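# Hand a hanger from the right gripper to the left

## Task

The right gripper starts out holding a hanger. Transfer that hanger so that only the left gripper holds it, closed on it firmly, lifted in the air, upright, over the table and clear of the rail and everything else. At the end the second hanger must still hang on the rail, the rack must stand upright, and neither the rack nor that second hanger may be gripped. If the rack tilts more than a little, the scene fails on the spot. A loose or weak hold also fails the task.

## Robot and tools

Robot: two arms, left_arm and right_arm, each ending in a two-finger gripper. The fingers point along the gripper's own +z axis and close along its y axis. The reported end_effector_position is the point between the finger pads, just under 1 cm behind the tips.

World frame (used in results): origin on the table top midway between the arms, +x out over the table, +z up, left_arm on the +y side. The names left and right are arm labels, not image sides. Positions are in metres, orientations are quaternions in w,x,y,z order. Printed hand positions can be somewhat off, more so at long reach.

Row layout (shared by execute_actions and move): one flat list of 14 numbers covering both arms, each in [-1, 1]. First the left_arm block: dx, dy, dz, rx, ry, rz, opening. Then the same seven for right_arm. Send all 14 even if one arm stays still. dx to rz are an offset, not a pose: a shift and rotation relative to that gripper's measured pose at the start of the action, expressed in the gripper's own axes. Scale: 1.0 equals 0.6 m of travel or 180 degrees of turn. rx, ry, rz form a single rotation vector. Opening is absolute, not an offset: +1 fully open (0.087 m), -1 closed.

execute_actions(actions): a list of actions run one after another. Each action is a table of up to 15 rows; each row lasts one control step of 1/30 s, and if fewer than 15 rows are given the final row repeats until 15 steps are done. Every row in an action is measured from the pose at that action's start, not from the prior row. For the first action of a call, the start pose is the latest pose reported in the scene. An empty list simply returns state and images.

move(target, speed, blocking): target is one 14-number row as above, offsets taken from the pose in the scene's latest result that shows one. Each gripper travels a straight line toward its target; both paths finish together, lasting 0.5 to 10 s (cut off at 10 s). speed is the top path speed in m/s, 0.002 to 0.5, default 0.25; rotation is capped at twice that in rad/s. Openings are sent at the move's start. Paths do not avoid obstacles or the other arm, and grippers can lag, drift or overshoot the speed, especially near full arm extension. blocking=false returns after 0.5 s while motion continues; until a result shows the move ended, actions and moves are refused, so use wait or stop first.

wait(seconds): 0 to 10; arms hold their last command and a running move continues (the wait returns early when it ends). stop(): brakes a running move; it needs room, more at high speed; fingers keep moving. zoom_image(camera, region): region [x0, y0, x1, y1] in image pixels, origin top-left, at most 504 by 504. Cameras: cam_head_left, cam_head_right, cam_high, cam_low, cam_left_wrist, cam_right_wrist, all 504x504. finished_scene(scene): ends the current scene (pass its number); irreversible, so only call it once the final state is reached and stable.

Controller behaviour: each step the commanded pose is clipped to within 70 mm and 16 degrees of the measured pose, then damped IK drives toward it, favouring position over orientation. Far targets may need several actions; after an action the arm only continues to its last clipped pose. Joint friction can leave the gripper up to about 31 mm short, and tiny commands may do nothing. Elbows stop just short of straight. Joint ranges (rad), base to gripper: waist -2.618 to 3.054, shoulder 0 to 3.142, elbow 0 to 3.142, wrist pitch -1.571 to 1.571, wrist yaw -1.571 to 1.571, wrist roll -2.094 to 2.094.

Reading results: the state line shows each gripper's pose; Hand target lines show where each arm is being driven; grip_measured shows finger opening on the command scale (the last Joint positions value is opening in metres), with a fixed error of up to about 1 mm per gripper. Action results list step readings; HELD with an arm label means part of that arm's row was blocked on that step. A move adds a move: line giving how it ended (done, off_target, moving, held, fault) and which limits acted: limits=paced means the sent pose was clipped; limits=held means a check blocked steps, after which the arm may surge faster than speed. Distance from target per gripper is also given. A pose unreachable line means the clearance check altered or blocked that arm's command. FAULT or OVER-TEMPERATURE FAULT lines mean an arm stopped. Joint torques are noisy, offset, and nonzero even in free air.

Gripping: to hold, keep commanding an opening below grip_measured; about 0.02 below is secure, less is lighter. Pads push up to about 20 N; a fast close can squeeze too hard and even spring open. For the handover, close the left gripper on the hanger first, confirm the grip, then open the right one and withdraw it.

Holding still: for an arm that should not move, send the offset back to its wanted pose in a reply's first call and zeros afterward, always with its intended opening. The robot keeps executing the last command while you think.

Avoid: arms striking or pressing each other; bumping the rack (tipping ends the scene); dropping the hanger or knocking anything off the table; fast impacts or targets far past a contact; motor overheating from long heavy holds (MOT HOT warns at 75 °C, the arm stops at 90 °C and goes limp at 100 °C). Loose objects may occasionally get a brief push.

Each tool is called by a JSON object that holds its "name" and its "arguments".

## Session

{"name": "execute_actions", "arguments": {"actions": []}}

Scene clock: 0.00 s.
left_arm: end_effector_position=(+0.3765, +0.2429, +0.3552) grip_measured=+1.000 end_effector_quat_wxyz=(+0.700, +0.024, +0.713, -0.025) | right_arm: end_effector_position=(+0.3073, +0.0191, +0.4107) grip_measured=-0.848 end_effector_quat_wxyz=(+0.663, -0.148, +0.721, +0.133)
Joint positions: left_arm=[-0.005  1.063  1.051 -0.006 -0.012 -0.002  0.087] | right_arm=[ 0.912  1.373  1.549 -0.272  0.496  0.042  0.007]
Joint velocities: left_arm=[ 0.007  0.007 -0.002 -0.066  0.022 -0.007  0.   ] | right_arm=[-0.007 -0.007 -0.002  0.051  0.037  0.037  0.   ]
Joint torques (N m, as the arm reports them, + toward a larger angle): no reading
Hand target (left_arm): +0.376, +0.243, +0.355; +0.700, +0.024, +0.713, -0.025
Hand target (right_arm): +0.308, +0.019, +0.412; +0.665, -0.147, +0.720, +0.135

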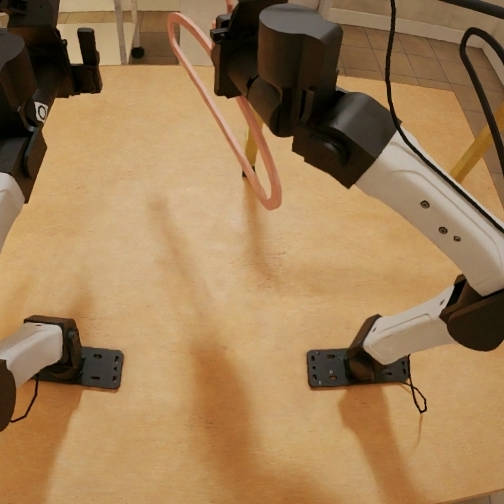

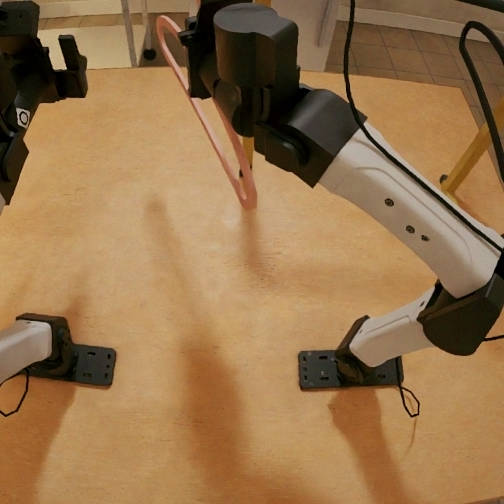

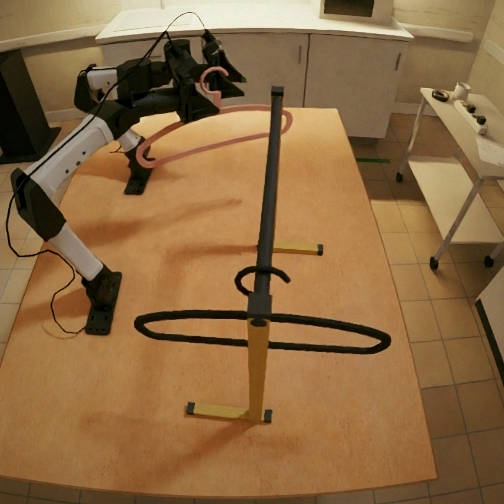

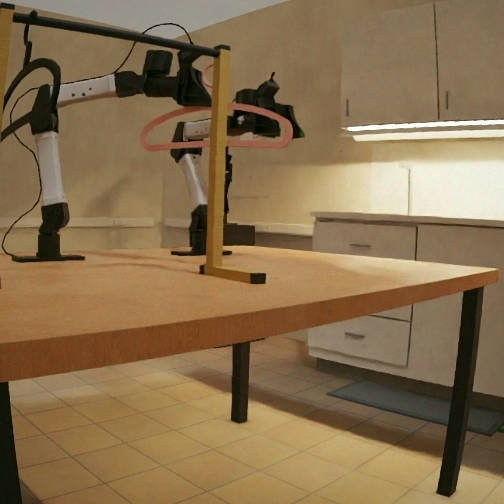

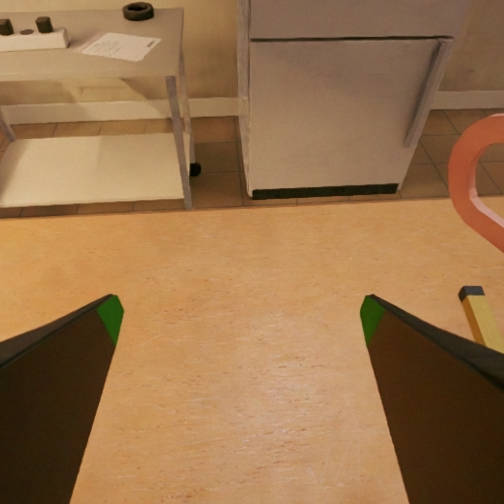

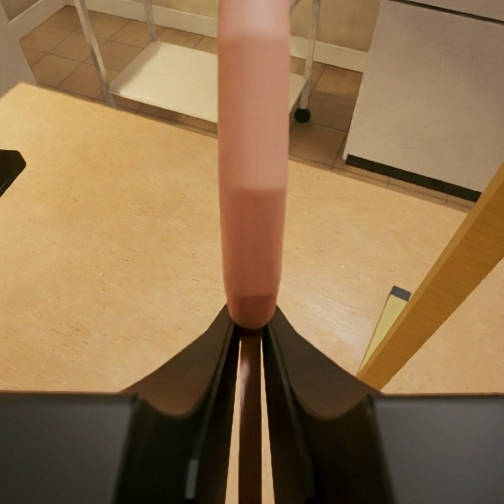

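{"name": "move", "arguments": {"target": [-0.17,-0.225,-0.107,-0.10,0.493,-0.10,1, 0.133,0.133,-0.05,0,0,0,-0.88], "speed": 0.12}}

Scene clock: 38.97 s.
left_arm: end_effector_position=(+0.3091, +0.1087, +0.4525) grip_measured=+1.000 end_effector_quat_wxyz=(+0.391, -0.170, +0.859, -0.285) | right_arm: end_effector_position=(+0.2440, +0.0778, +0.3364) grip_measured=-0.848 end_effector_quat_wxyz=(+0.660, -0.154, +0.723, +0.133)
Joint positions: left_arm=[-0.287  1.8    2.802 -1.565  0.059 -0.789  0.087] | right_arm=[ 1.208  1.373  1.259 -0.019  0.782  0.083  0.007]
Joint velocities: left_arm=[ 0.022 -0.002 -0.007 -0.066  0.051 -0.022  0.   ] | right_arm=[-0.007  0.007 -0.002 -0.066 -0.095  0.022  0.001]
Joint torques (N m, as the arm reports them, + toward a larger angle): left_arm=[ 0.96 -7.01  3.1   2.18  0.09  0.03] | right_arm=[ 0.94 -6.07  6.05  2.41  0.26 -0.06]
Hand target (left_arm): +0.303, +0.112, +0.456; +0.389, -0.175, +0.856, -0.291
Hand target (right_arm): +0.243, +0.078, +0.334; +0.662, -0.148, +0.722, +0.134
Off the commanded pose (left_arm): 0.008 m, 59 deg; orientation clipped at the last step of the last action.
Off the commanded pose (right_arm): 0.003 m, 1 deg.
joint sent to its limit (left arm) — the command would take joint 4 (wrist pitch) past its lower limit, so that joint was sent only as far as its limit.
move: off_target (left_arm); limits=paced
camera_calibration (this result's frames):
cam_left_wrist: T_world_to_cam=[[0.0536712, -0.783557, 0.618997, -0.217375], [-0.998382, -0.0537734, 0.0184974, 0.330711], [0.0187919, -0.618989, -0.785175, 0.553675], [0, 0, 0, 1]] pos_world=[0.331438, 0.190176, 0.56317]
cam_right_wrist: T_world_to_cam=[[0.407961, -0.912605, 0.0268366, -0.0415606], [-0.751574, -0.352374, -0.557646, 0.415809], [0.518367, 0.207328, -0.829645, 0.271475], [0, 0, 0, 1]] pos_world=[0.188743, 0.0523075, 0.458217]

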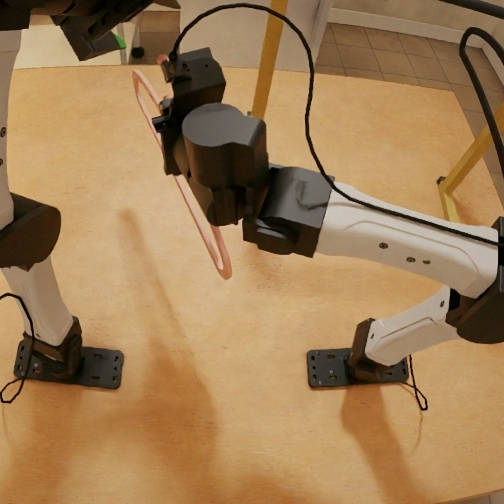

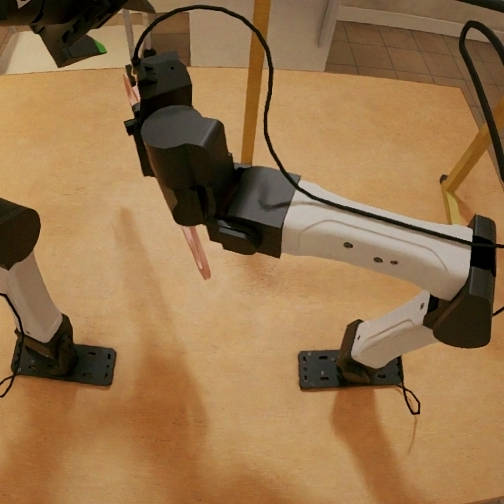

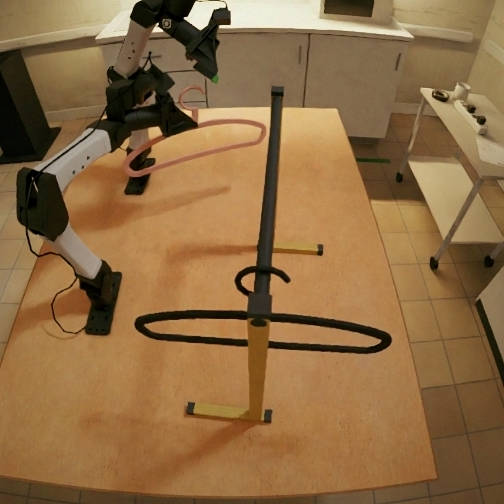

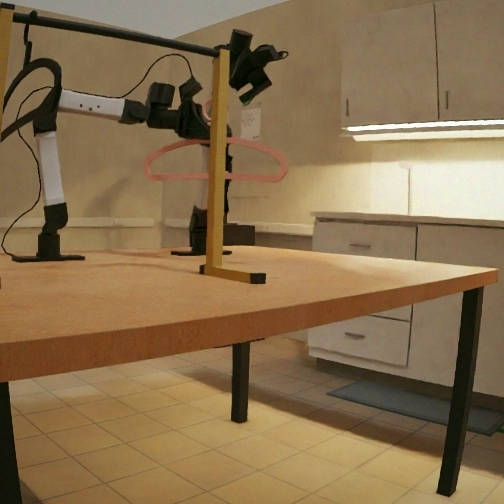

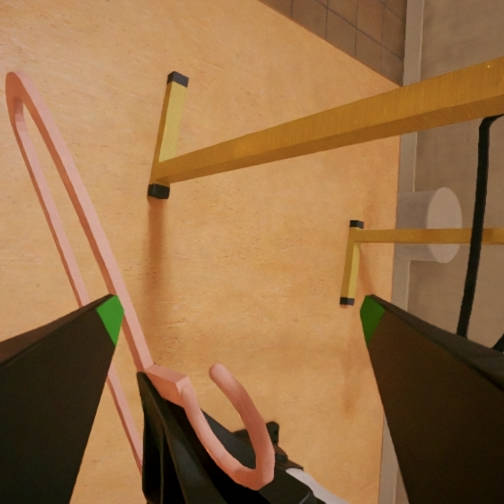

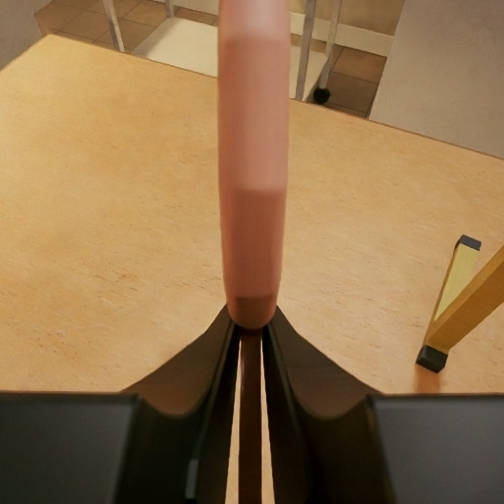

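{"name": "move", "arguments": {"target": [0.153,0.166,0.142,-0.237,0.216,-0.003,1, 0.25,0,0.02,0,0,0,-0.88], "speed": 0.1}}

Scene clock: 54.87 s.
left_arm: end_effector_position=(+0.3099, +0.1099, +0.3072) grip_measured=+1.000 end_effector_quat_wxyz=(+0.192, -0.202, +0.948, -0.152) | right_arm: end_effector_position=(+0.2422, +0.0735, +0.1946) grip_measured=-0.848 end_effector_quat_wxyz=(+0.660, -0.153, +0.723, +0.134)
Joint positions: left_arm=[-0.29   1.783  2.272 -1.567  0.044 -0.798  0.087] | right_arm=[1.208 1.451 0.743 0.579 0.782 0.083 0.007]
Joint velocities: left_arm=[-0.002 -0.007  0.007  0.007  0.051 -0.022  0.   ] | right_arm=[ 0.012  0.007  0.002  0.007 -0.007  0.037  0.001]
Joint torques (N m, as the arm reports them, + toward a larger angle): left_arm=[-0.7  -6.25  3.3   1.48 -0.13 -0.03] | right_arm=[ 0.76 -4.98  5.66  2.41  0.17 -0.09]
Hand target (left_arm): +0.309, +0.108, +0.293; +0.171, -0.204, +0.954, -0.136
Hand target (right_arm): +0.241, +0.075, +0.186; +0.659, -0.154, +0.724, +0.133
Off the commanded pose (left_arm): 0.015 m, 28 deg; orientation clipped at the last step of the last action.
Off the commanded pose (right_arm): 0.009 m, 0 deg.
joint sent to its limit (left arm) — the command would take joint 4 (wrist pitch) past its lower limit, so that joint was sent only as far as its limit.
move: off_target (left_arm); limits=paced
camera_calibration (this result's frames):
cam_left_wrist: T_world_to_cam=[[0.308644, -0.876433, 0.3696, -0.118716], [-0.878747, -0.114008, 0.463472, 0.16711], [-0.364064, -0.467833, -0.805351, 0.548606], [0, 0, 0, 1]] pos_world=[0.383216, 0.171661, 0.408247]
cam_right_wrist: T_world_to_cam=[[0.407932, -0.912678, 0.0247029, -0.0405706], [-0.750948, -0.350788, -0.559486, 0.334066], [0.519296, 0.209682, -0.828472, 0.15504], [0, 0, 0, 1]] pos_world=[0.186904, 0.0476495, 0.316353]

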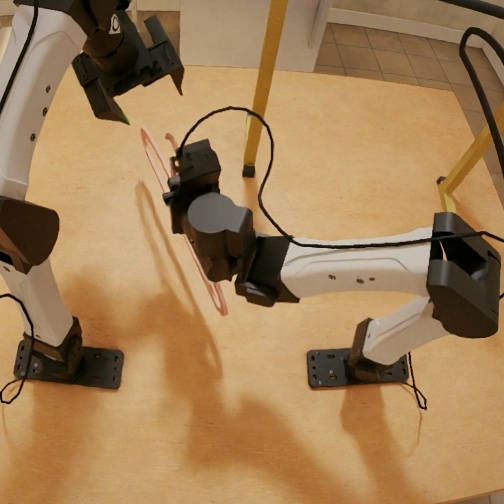

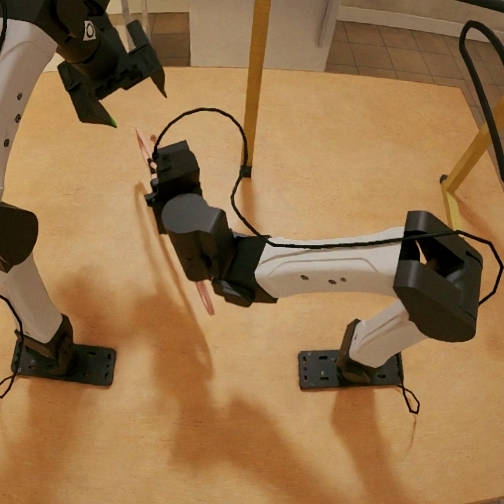

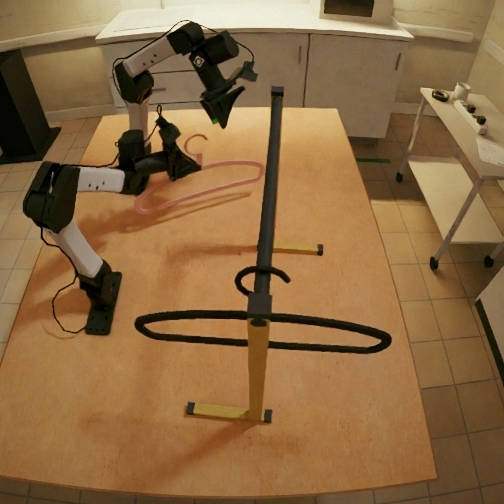

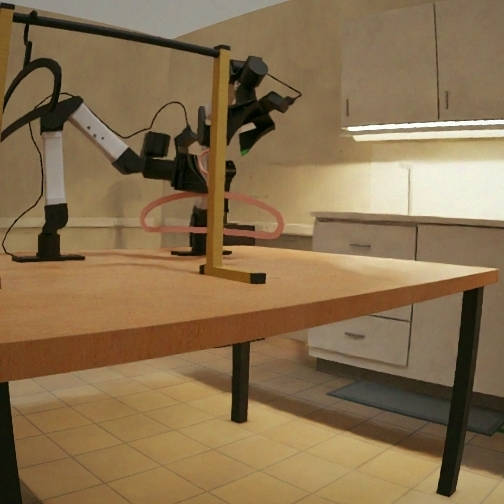

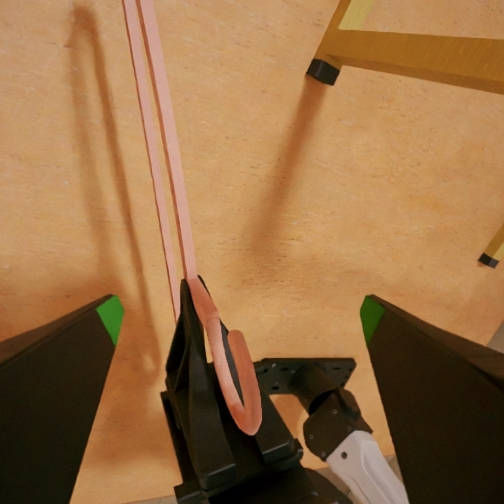

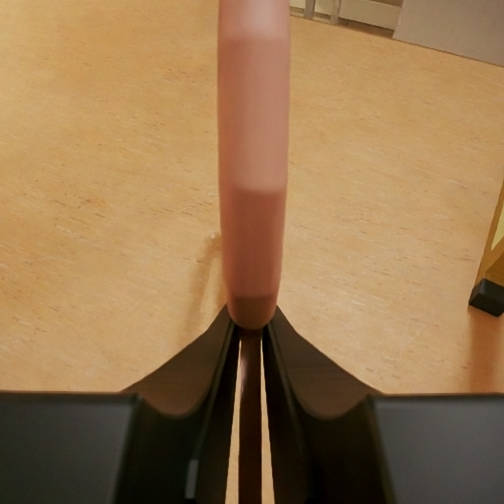

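{"name": "move", "arguments": {"target": [0.062,0.052,0.165,-0.121,0.103,0.006,1, 0,0,0,0,0,0,-0.88], "speed": 0.06}}

Scene clock: 69.77 s.
left_arm: end_effector_position=(+0.3147, +0.0988, +0.2105) grip_measured=+1.000 end_effector_quat_wxyz=(+0.068, -0.199, +0.976, -0.059) | right_arm: end_effector_position=(+0.2421, +0.0731, +0.1935) grip_measured=-0.848 end_effector_quat_wxyz=(+0.659, -0.155, +0.724, +0.132)
Joint positions: left_arm=[-0.324  1.953  2.13  -1.567  0.02  -0.806  0.087] | right_arm=[1.208 1.451 0.743 0.572 0.782 0.083 0.007]
Joint velocities: left_arm=[-0.012  0.002 -0.007 -0.125  0.022 -0.007  0.   ] | right_arm=[-0.002 -0.007 -0.017 -0.037 -0.037 -0.022 -0.   ]
Joint torques (N m, as the arm reports them, + toward a larger angle): left_arm=[-0.63 -8.53  3.91  0.81 -0.1  -0.05] | right_arm=[ 0.39 -6.35  6.68  2.2   0.13 -0.11]
Hand target (left_arm): +0.310, +0.099, +0.198; +0.049, -0.200, +0.978, -0.041
Hand target (right_arm): +0.242, +0.073, +0.195; +0.660, -0.153, +0.723, +0.134
Off the commanded pose (left_arm): 0.014 m, 11 deg.
Off the commanded pose (right_arm): 0.001 m, 0 deg.
joint sent to its limit (left arm) — the command would take joint 4 (wrist pitch) past its lower limit, so that joint was sent only as far as its limit.
move: off_target (left_arm)
camera_calibration (this result's frames):
cam_left_wrist: T_world_to_cam=[[0.366365, -0.918214, 0.150533, -0.0621158], [-0.719913, -0.17723, 0.671055, 0.127447], [-0.589493, -0.354221, -0.725965, 0.510272], [0, 0, 0, 1]] pos_world=[0.41531, 0.146301, 0.294266]
cam_right_wrist: T_world_to_cam=[[0.407992, -0.912526, 0.0289701, -0.0416817], [-0.752198, -0.353954, -0.555801, 0.332976], [0.517437, 0.204971, -0.83081, 0.155466], [0, 0, 0, 1]] pos_world=[0.187026, 0.0479566, 0.315439]

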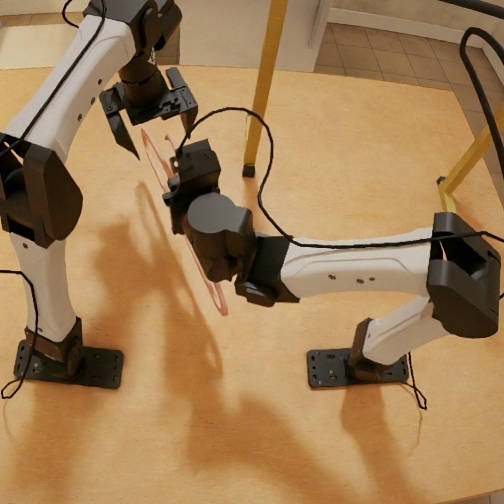

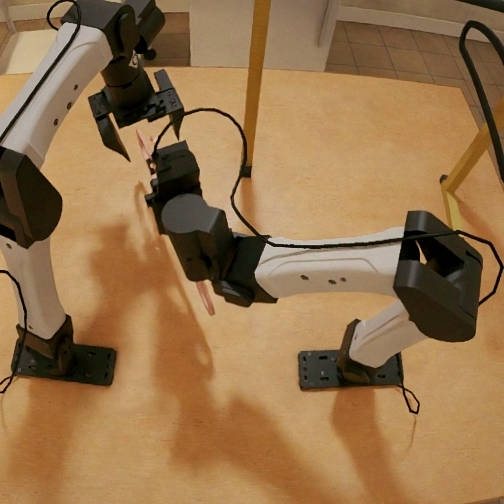

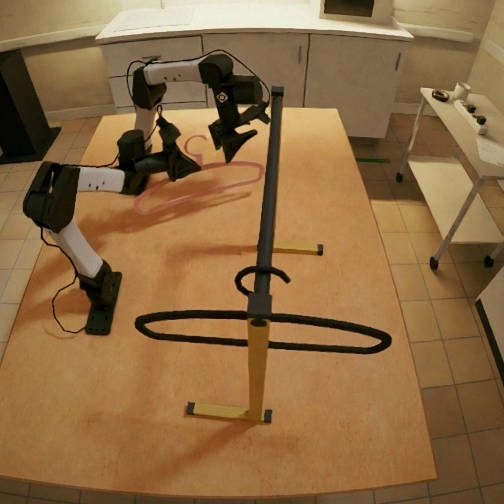

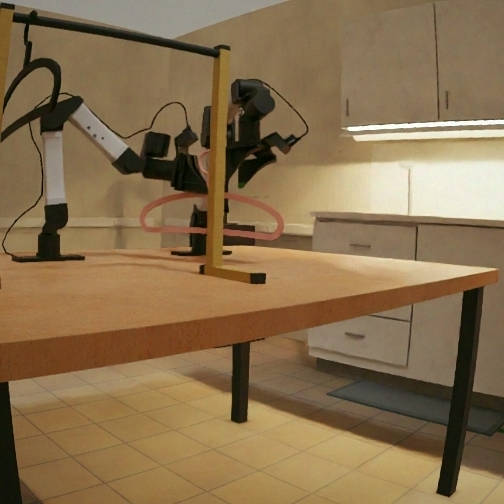

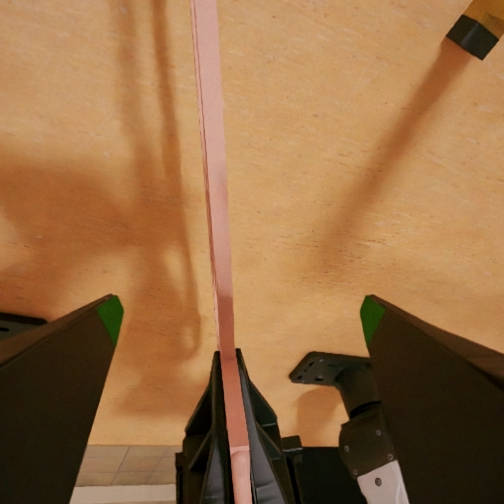

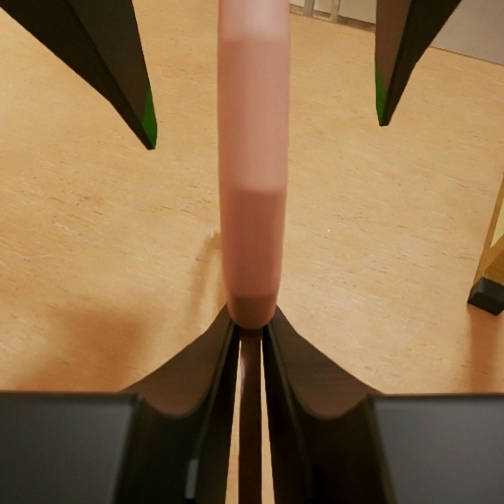

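{"name": "move", "arguments": {"target": [0.04,0.02,0.1,-0.045,0.04,0,0.3, 0,0,0,0,0,0,-0.88], "speed": 0.04}}

Scene clock: 76.10 s.
left_arm: end_effector_position=(+0.2994, +0.0954, +0.1603) grip_measured=+0.300 end_effector_quat_wxyz=(+0.004, -0.199, +0.980, -0.015) | right_arm: end_effector_position=(+0.2420, +0.0728, +0.1924) grip_measured=-0.848 end_effector_quat_wxyz=(+0.658, -0.157, +0.725, +0.130)
Joint positions: left_arm=[-0.349  1.999  1.983 -1.53   0.02  -0.826  0.057] | right_arm=[1.208 1.451 0.743 0.567 0.782 0.083 0.007]
Joint velocities: left_arm=[ 0.002 -0.002  0.002  0.081  0.022 -0.022 -0.001] | right_arm=[ 0.002  0.007 -0.002  0.007  0.007  0.037 -0.   ]
Joint torques (N m, as the arm reports them, + toward a larger angle): left_arm=[-0.67 -8.76  4.13  0.67 -0.12 -0.06] | right_arm=[ 0.39 -6.35  6.67  2.21  0.13 -0.11]
Hand target (left_arm): +0.298, +0.094, +0.148; -0.007, -0.198, +0.980, -0.002
Hand target (right_arm): +0.242, +0.073, +0.193; +0.659, -0.155, +0.724, +0.132
Off the commanded pose (left_arm): 0.013 m, 2 deg.
Off the commanded pose (right_arm): 0.001 m, 0 deg.
move: off_target (left_arm)
camera_calibration (this result's frames):
cam_left_wrist: T_world_to_cam=[[0.375867, -0.925771, 0.0408829, -0.0365773], [-0.618523, -0.217782, 0.754984, 0.109535], [-0.690039, -0.309061, -0.654467, 0.477895], [0, 0, 0, 1]] pos_world=[0.411264, 0.137691, 0.231565]
cam_right_wrist: T_world_to_cam=[[0.408057, -0.912361, 0.0329696, -0.0427223], [-0.753361, -0.356903, -0.552328, 0.331951], [0.51569, 0.200544, -0.832974, 0.155859], [0, 0, 0, 1]] pos_world=[0.187137, 0.0482398, 0.314581]

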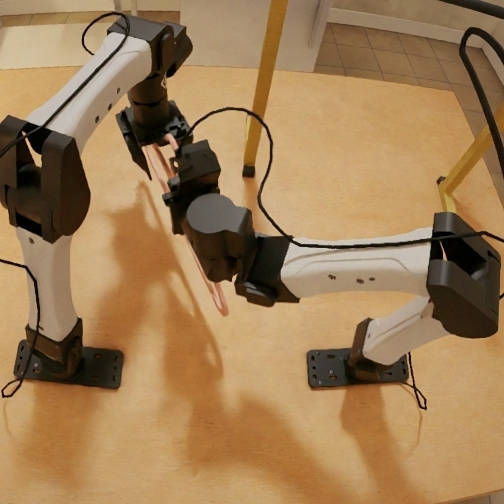

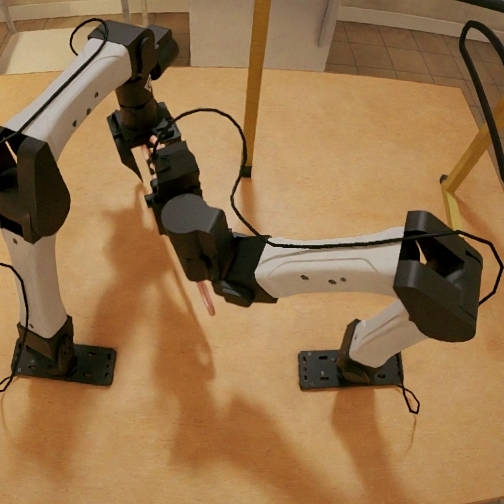

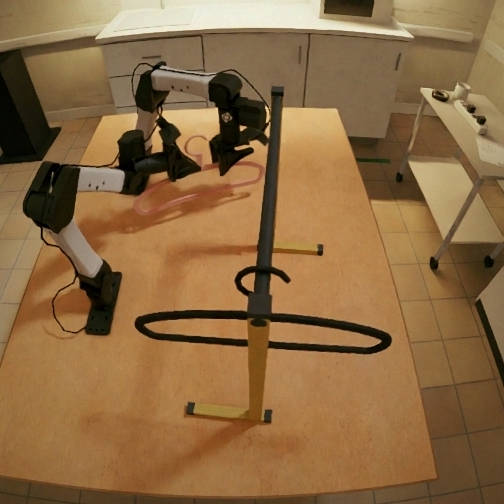

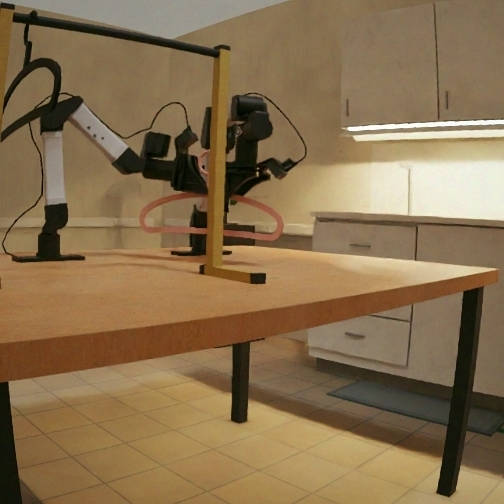

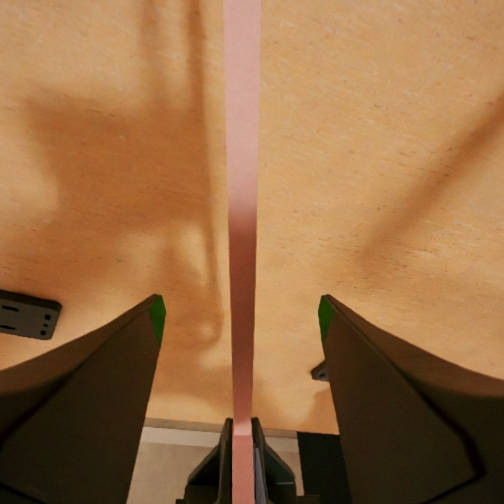

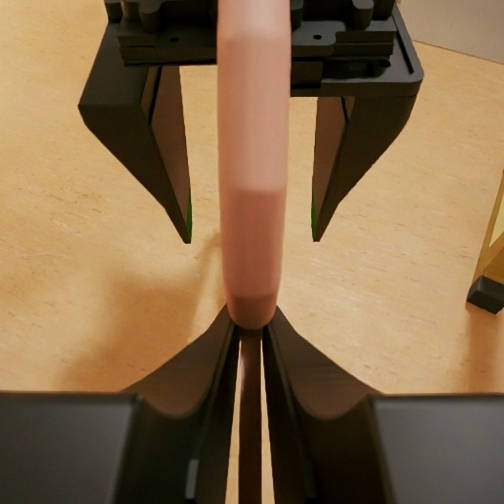

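Tips just reach the bar; go a bit deeper.

{"name": "move", "arguments": {"target": [0,0,0.05,0,0,0,-0.4, 0,0,0,0,0,0,-0.88], "speed": 0.03}}

{"name": "move", "arguments": {"target": [0,0,0.015,0,0,0,-0.88, 0,0,0,0,0,0,-0.88]}}

Scene clock: 81.73 s.
left_arm: end_effector_position=(+0.3028, +0.0939, +0.1306) grip_measured=-0.400 end_effector_quat_wxyz=(+0.002, -0.199, +0.980, -0.014) | right_arm: end_effector_position=(+0.2418, +0.0724, +0.1913) grip_measured=-0.848 end_effector_quat_wxyz=(+0.657, -0.158, +0.726, +0.129)
Joint positions: left_arm=[-0.349  1.999  1.863 -1.415  0.02  -0.827  0.026] | right_arm=[1.208 1.451 0.743 0.561 0.782 0.083 0.007]
Joint velocities: left_arm=[-0.002 -0.002 -0.012  0.037 -0.007  0.066  0.   ] | right_arm=[-0.012  0.012  0.002 -0.022 -0.007 -0.051  0.   ]
Joint torques (N m, as the arm reports them, + toward a larger angle): left_arm=[ -0.06 -11.72   4.05   0.69  -0.05   0.  ] | right_arm=[ 0.4  -6.35  6.68  2.21  0.13 -0.11]
Hand target (left_arm): +0.300, +0.094, +0.130; +0.004, -0.199, +0.980, -0.015
Hand target (right_arm): +0.242, +0.073, +0.192; +0.658, -0.157, +0.725, +0.130
Off the commanded pose (left_arm): 0.003 m, 0 deg.
Off the commanded pose (right_arm): 0.001 m, 0 deg.
move: done
camera_calibration (this result's frames):
cam_left_wrist: T_world_to_cam=[[0.376397, -0.925708, 0.037288, -0.0377651], [-0.615016, -0.219563, 0.757329, 0.132495], [-0.692878, -0.307989, -0.651968, 0.460763], [0, 0, 0, 1]] pos_world=[0.414954, 0.136041, 0.201469]
cam_right_wrist: T_world_to_cam=[[0.408131, -0.912175, 0.036968, -0.0437618], [-0.754518, -0.359834, -0.548837, 0.330921], [0.513938, 0.196104, -0.835112, 0.156243], [0, 0, 0, 1]] pos_world=[0.187247, 0.0485184, 0.31372]

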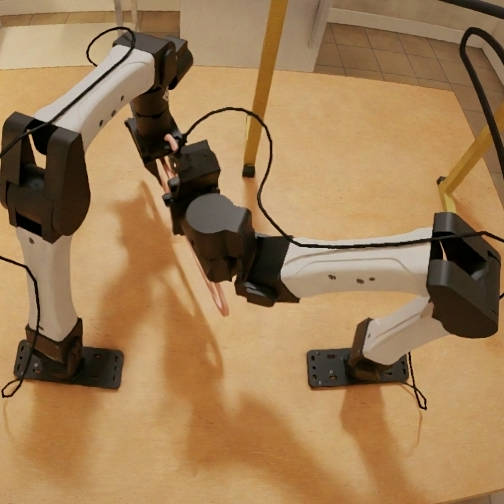

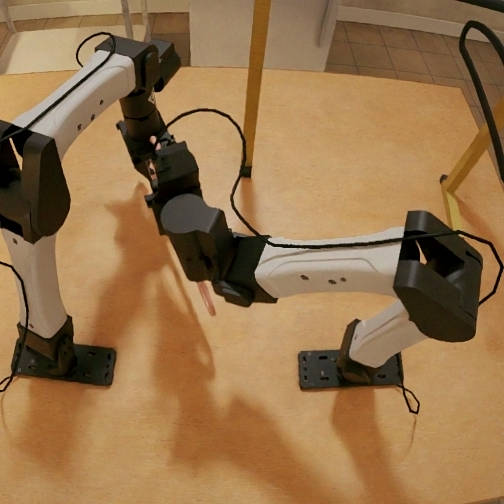

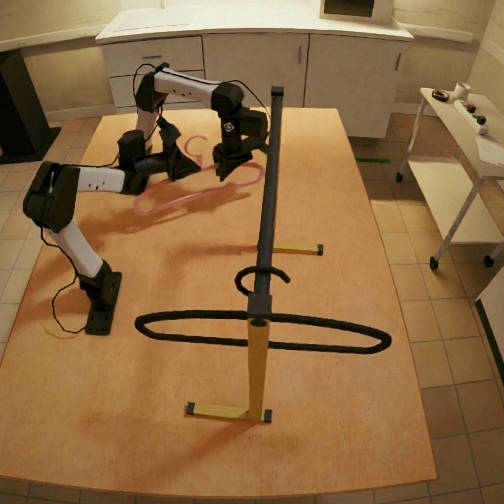

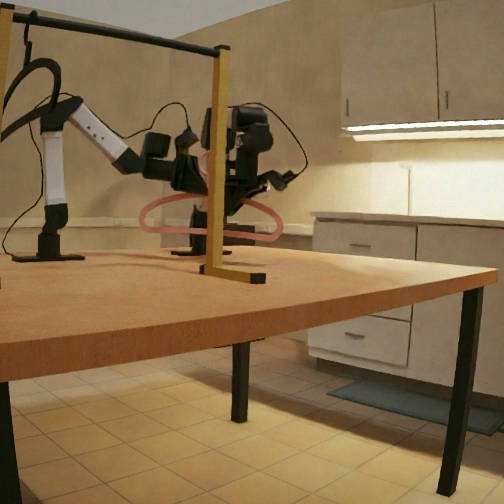

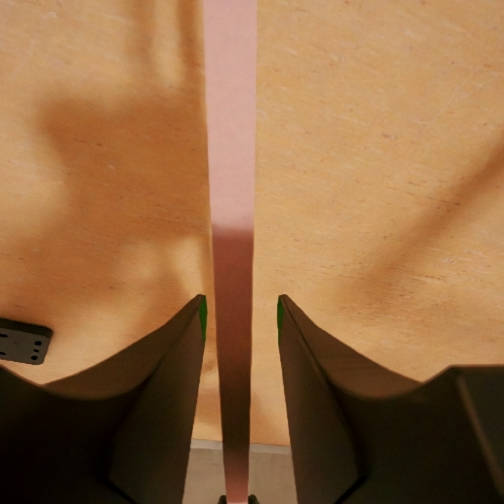

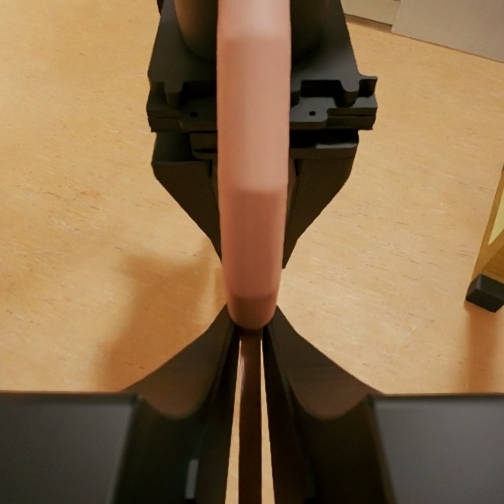

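Scene clock: 82.43 s.
left_arm: end_effector_position=(+0.3039, +0.0934, +0.1270) grip_measured=-0.880 end_effector_quat_wxyz=(+0.004, -0.199, +0.980, -0.015) | right_arm: end_effector_position=(+0.2416, +0.0719, +0.1898) grip_measured=-0.848 end_effector_quat_wxyz=(+0.655, -0.160, +0.727, +0.126)
Joint positions: left_arm=[-0.349  1.999  1.849 -1.398  0.02  -0.827  0.005] | right_arm=[1.208 1.451 0.743 0.553 0.782 0.083 0.007]
Joint velocities: left_arm=[ 0.007 -0.012 -0.002 -0.007 -0.007  0.037 -0.001] | right_arm=[ 0.007 -0.037  0.002  0.037 -0.095 -0.037  0.001]
Joint torques (N m, as the arm reports them, + toward a larger angle): left_arm=[  0.09 -10.54   3.99   0.77  -0.07   0.  ] | right_arm=[ 0.41 -6.45  6.7   2.22  0.13 -0.11]
Hand target (left_arm): +0.303, +0.094, +0.122; +0.002, -0.199, +0.980, -0.014
Hand target (right_arm): +0.242, +0.072, +0.191; +0.657, -0.158, +0.726, +0.129
Off the commanded pose (left_arm): 0.005 m, 0 deg.
Off the commanded pose (right_arm): 0.002 m, 0 deg.
move: done
camera_calibration (this result's frames):
cam_left_wrist: T_world_to_cam=[[0.376276, -0.925653, 0.0397776, -0.0387874], [-0.617382, -0.21849, 0.755713, 0.136626], [-0.690837, -0.308915, -0.653694, 0.458694], [0, 0, 0, 1]] pos_world=[0.415828, 0.135645, 0.198138]
cam_right_wrist: T_world_to_cam=[[0.408242, -0.911893, 0.0422973, -0.045146], [-0.756049, -0.363712, -0.544154, 0.329543], [0.511595, 0.190168, -0.837918, 0.156744], [0, 0, 0, 1]] pos_world=[0.187391, 0.0488827, 0.31257]

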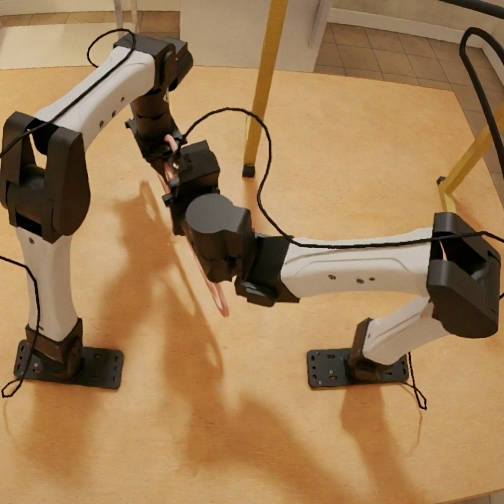

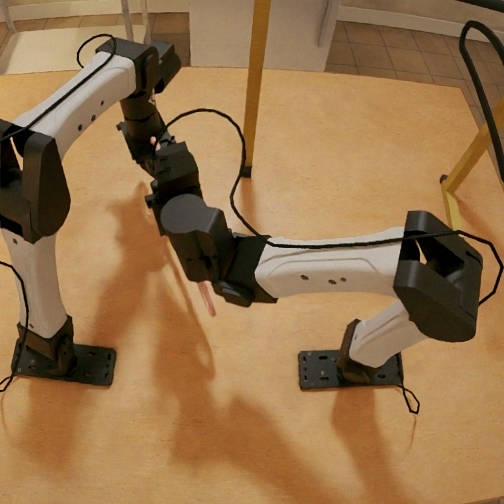

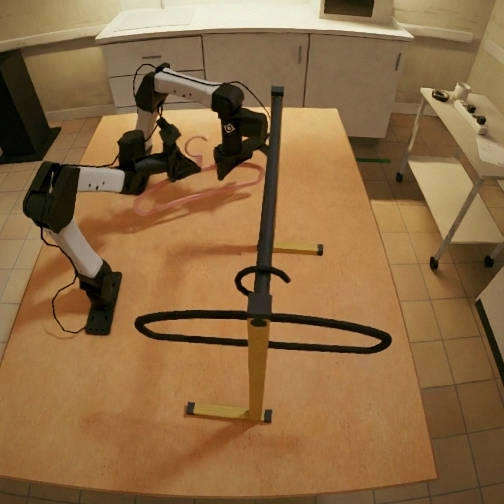

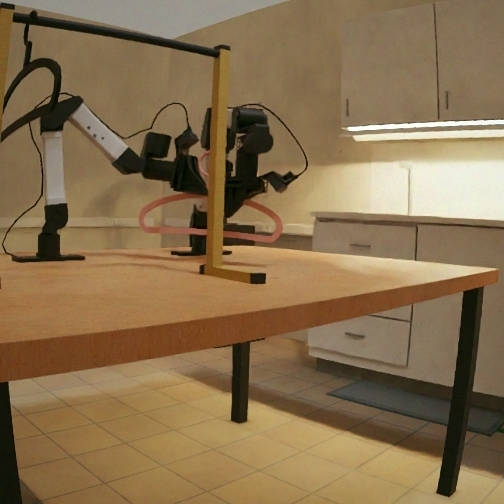

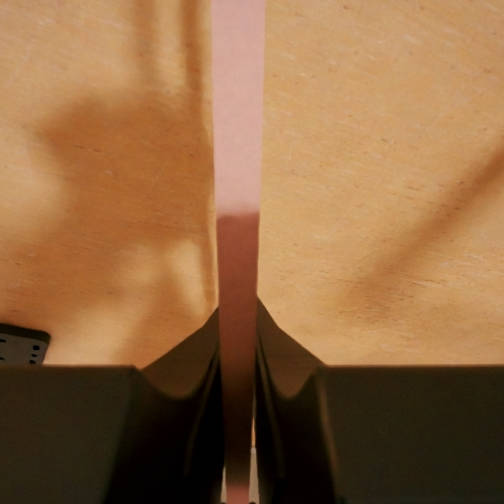

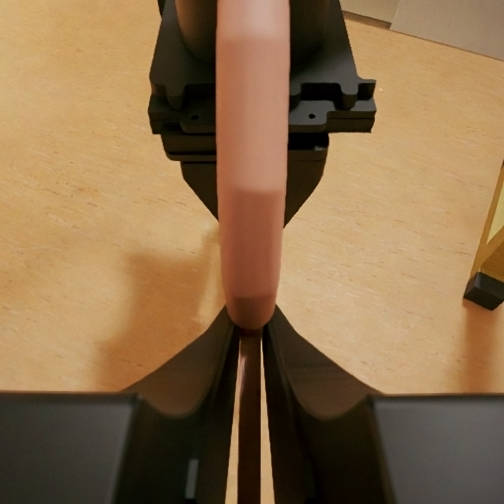

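Reached -0.88: not resisting. Possibly too deep (bar above pads). Test tighter.

{"name": "move", "arguments": {"target": [0,0,0,0,0,0,-0.95, 0,0,0,0,0,0,-0.88]}}

{"name": "zoom_image", "arguments": {"camera": "cam_low", "region": [130,130,310,260]}}

Scene clock: 87.87 s.
left_arm: end_effector_position=(+0.3036, +0.0940, +0.1270) grip_measured=-0.923 end_effector_quat_wxyz=(+0.004, -0.197, +0.980, -0.014) | right_arm: end_effector_position=(+0.2418, +0.0713, +0.1895) grip_measured=-0.848 end_effector_quat_wxyz=(+0.655, -0.160, +0.728, +0.125)
Joint positions: left_arm=[-0.349  1.999  1.849 -1.399  0.018 -0.824  0.003] | right_arm=[1.208 1.451 0.743 0.551 0.784 0.083 0.007]
Joint velocities: left_arm=[ 0.012  0.012  0.002  0.037  0.066 -0.007 -0.   ] | right_arm=[-0.007  0.002 -0.017  0.095 -0.037 -0.037 -0.   ]
Joint torques (N m, as the arm reports them, + toward a larger angle): left_arm=[  0.17 -10.44   5.63   0.57  -0.03  -0.02] | right_arm=[ 0.39 -6.34  6.68  2.17  0.11 -0.1 ]
Hand target (left_arm): +0.304, +0.093, +0.127; +0.004, -0.199, +0.980, -0.015
Hand target (right_arm): +0.242, +0.072, +0.190; +0.655, -0.160, +0.727, +0.126
Off the commanded pose (left_arm): 0.001 m, 0 deg.
Off the commanded pose (right_arm): 0.001 m, 0 deg.
move: done
camera_calibration (this result's frames):
cam_left_wrist: T_world_to_cam=[[0.373511, -0.926874, 0.0373534, -0.0368926], [-0.617645, -0.218451, 0.755509, 0.136721], [-0.692102, -0.305262, -0.654072, 0.458762], [0, 0, 0, 1]] pos_world=[0.415735, 0.135714, 0.198147]
cam_right_wrist: T_world_to_cam=[[0.40588, -0.912852, 0.0443055, -0.0454515], [-0.757082, -0.362985, -0.543203, 0.329299], [0.511946, 0.186932, -0.838432, 0.156752], [0, 0, 0, 1]] pos_world=[0.187506, 0.0487381, 0.312316]

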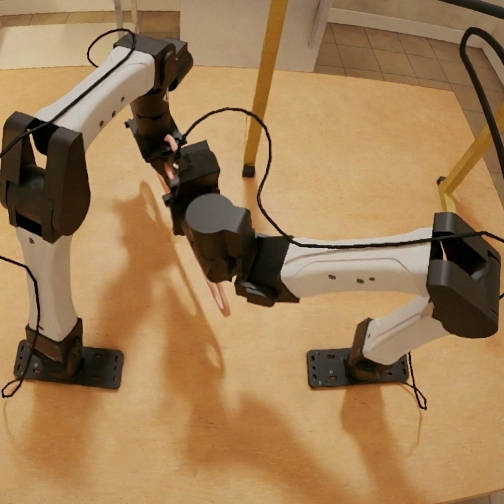

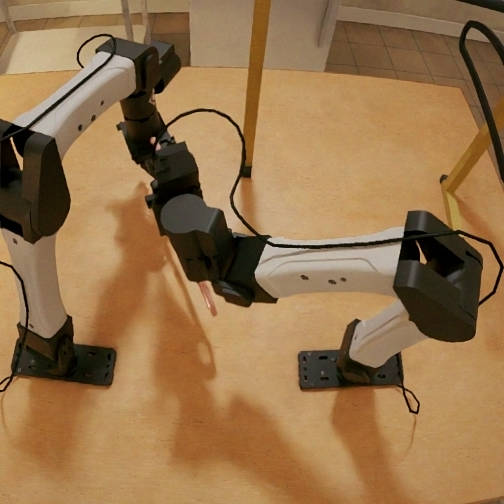

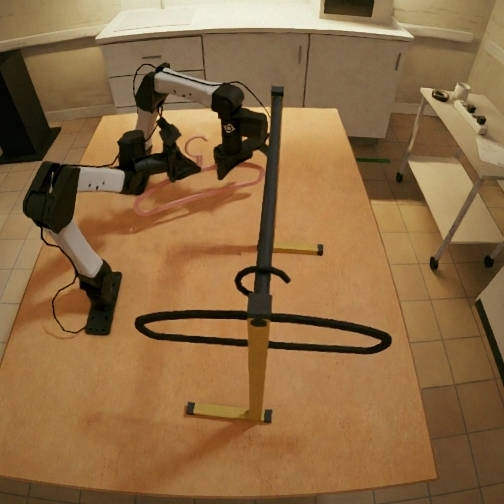

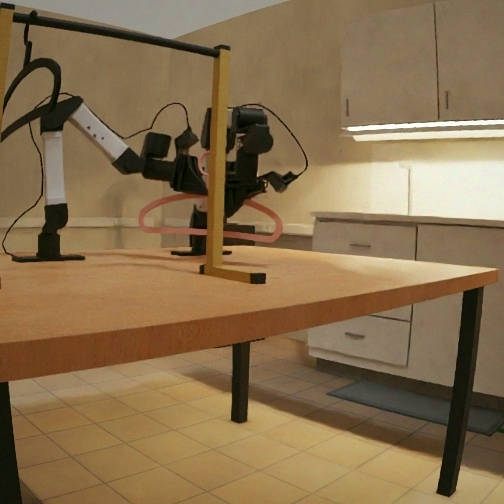

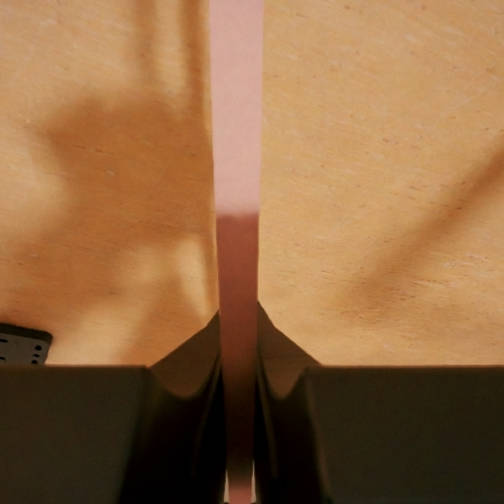

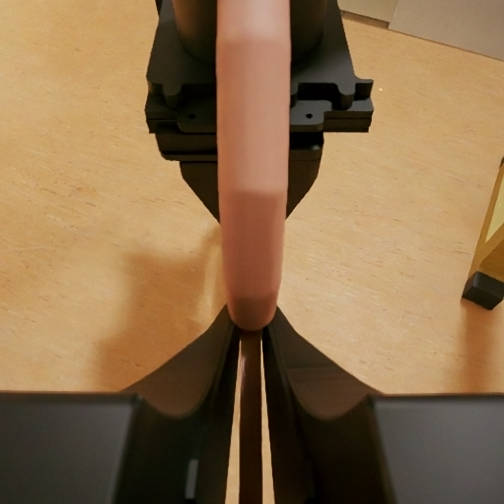

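Region (130, 130, 310, 260) of cam_low's 504x504 image, scaled by 2.800, with more detail than that image has.

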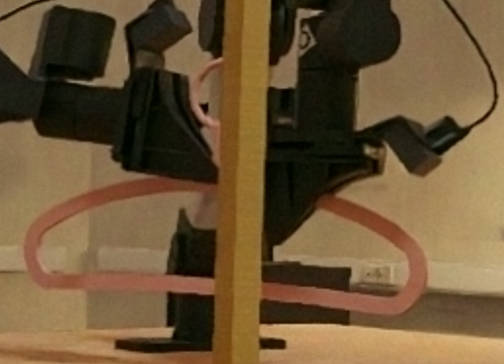

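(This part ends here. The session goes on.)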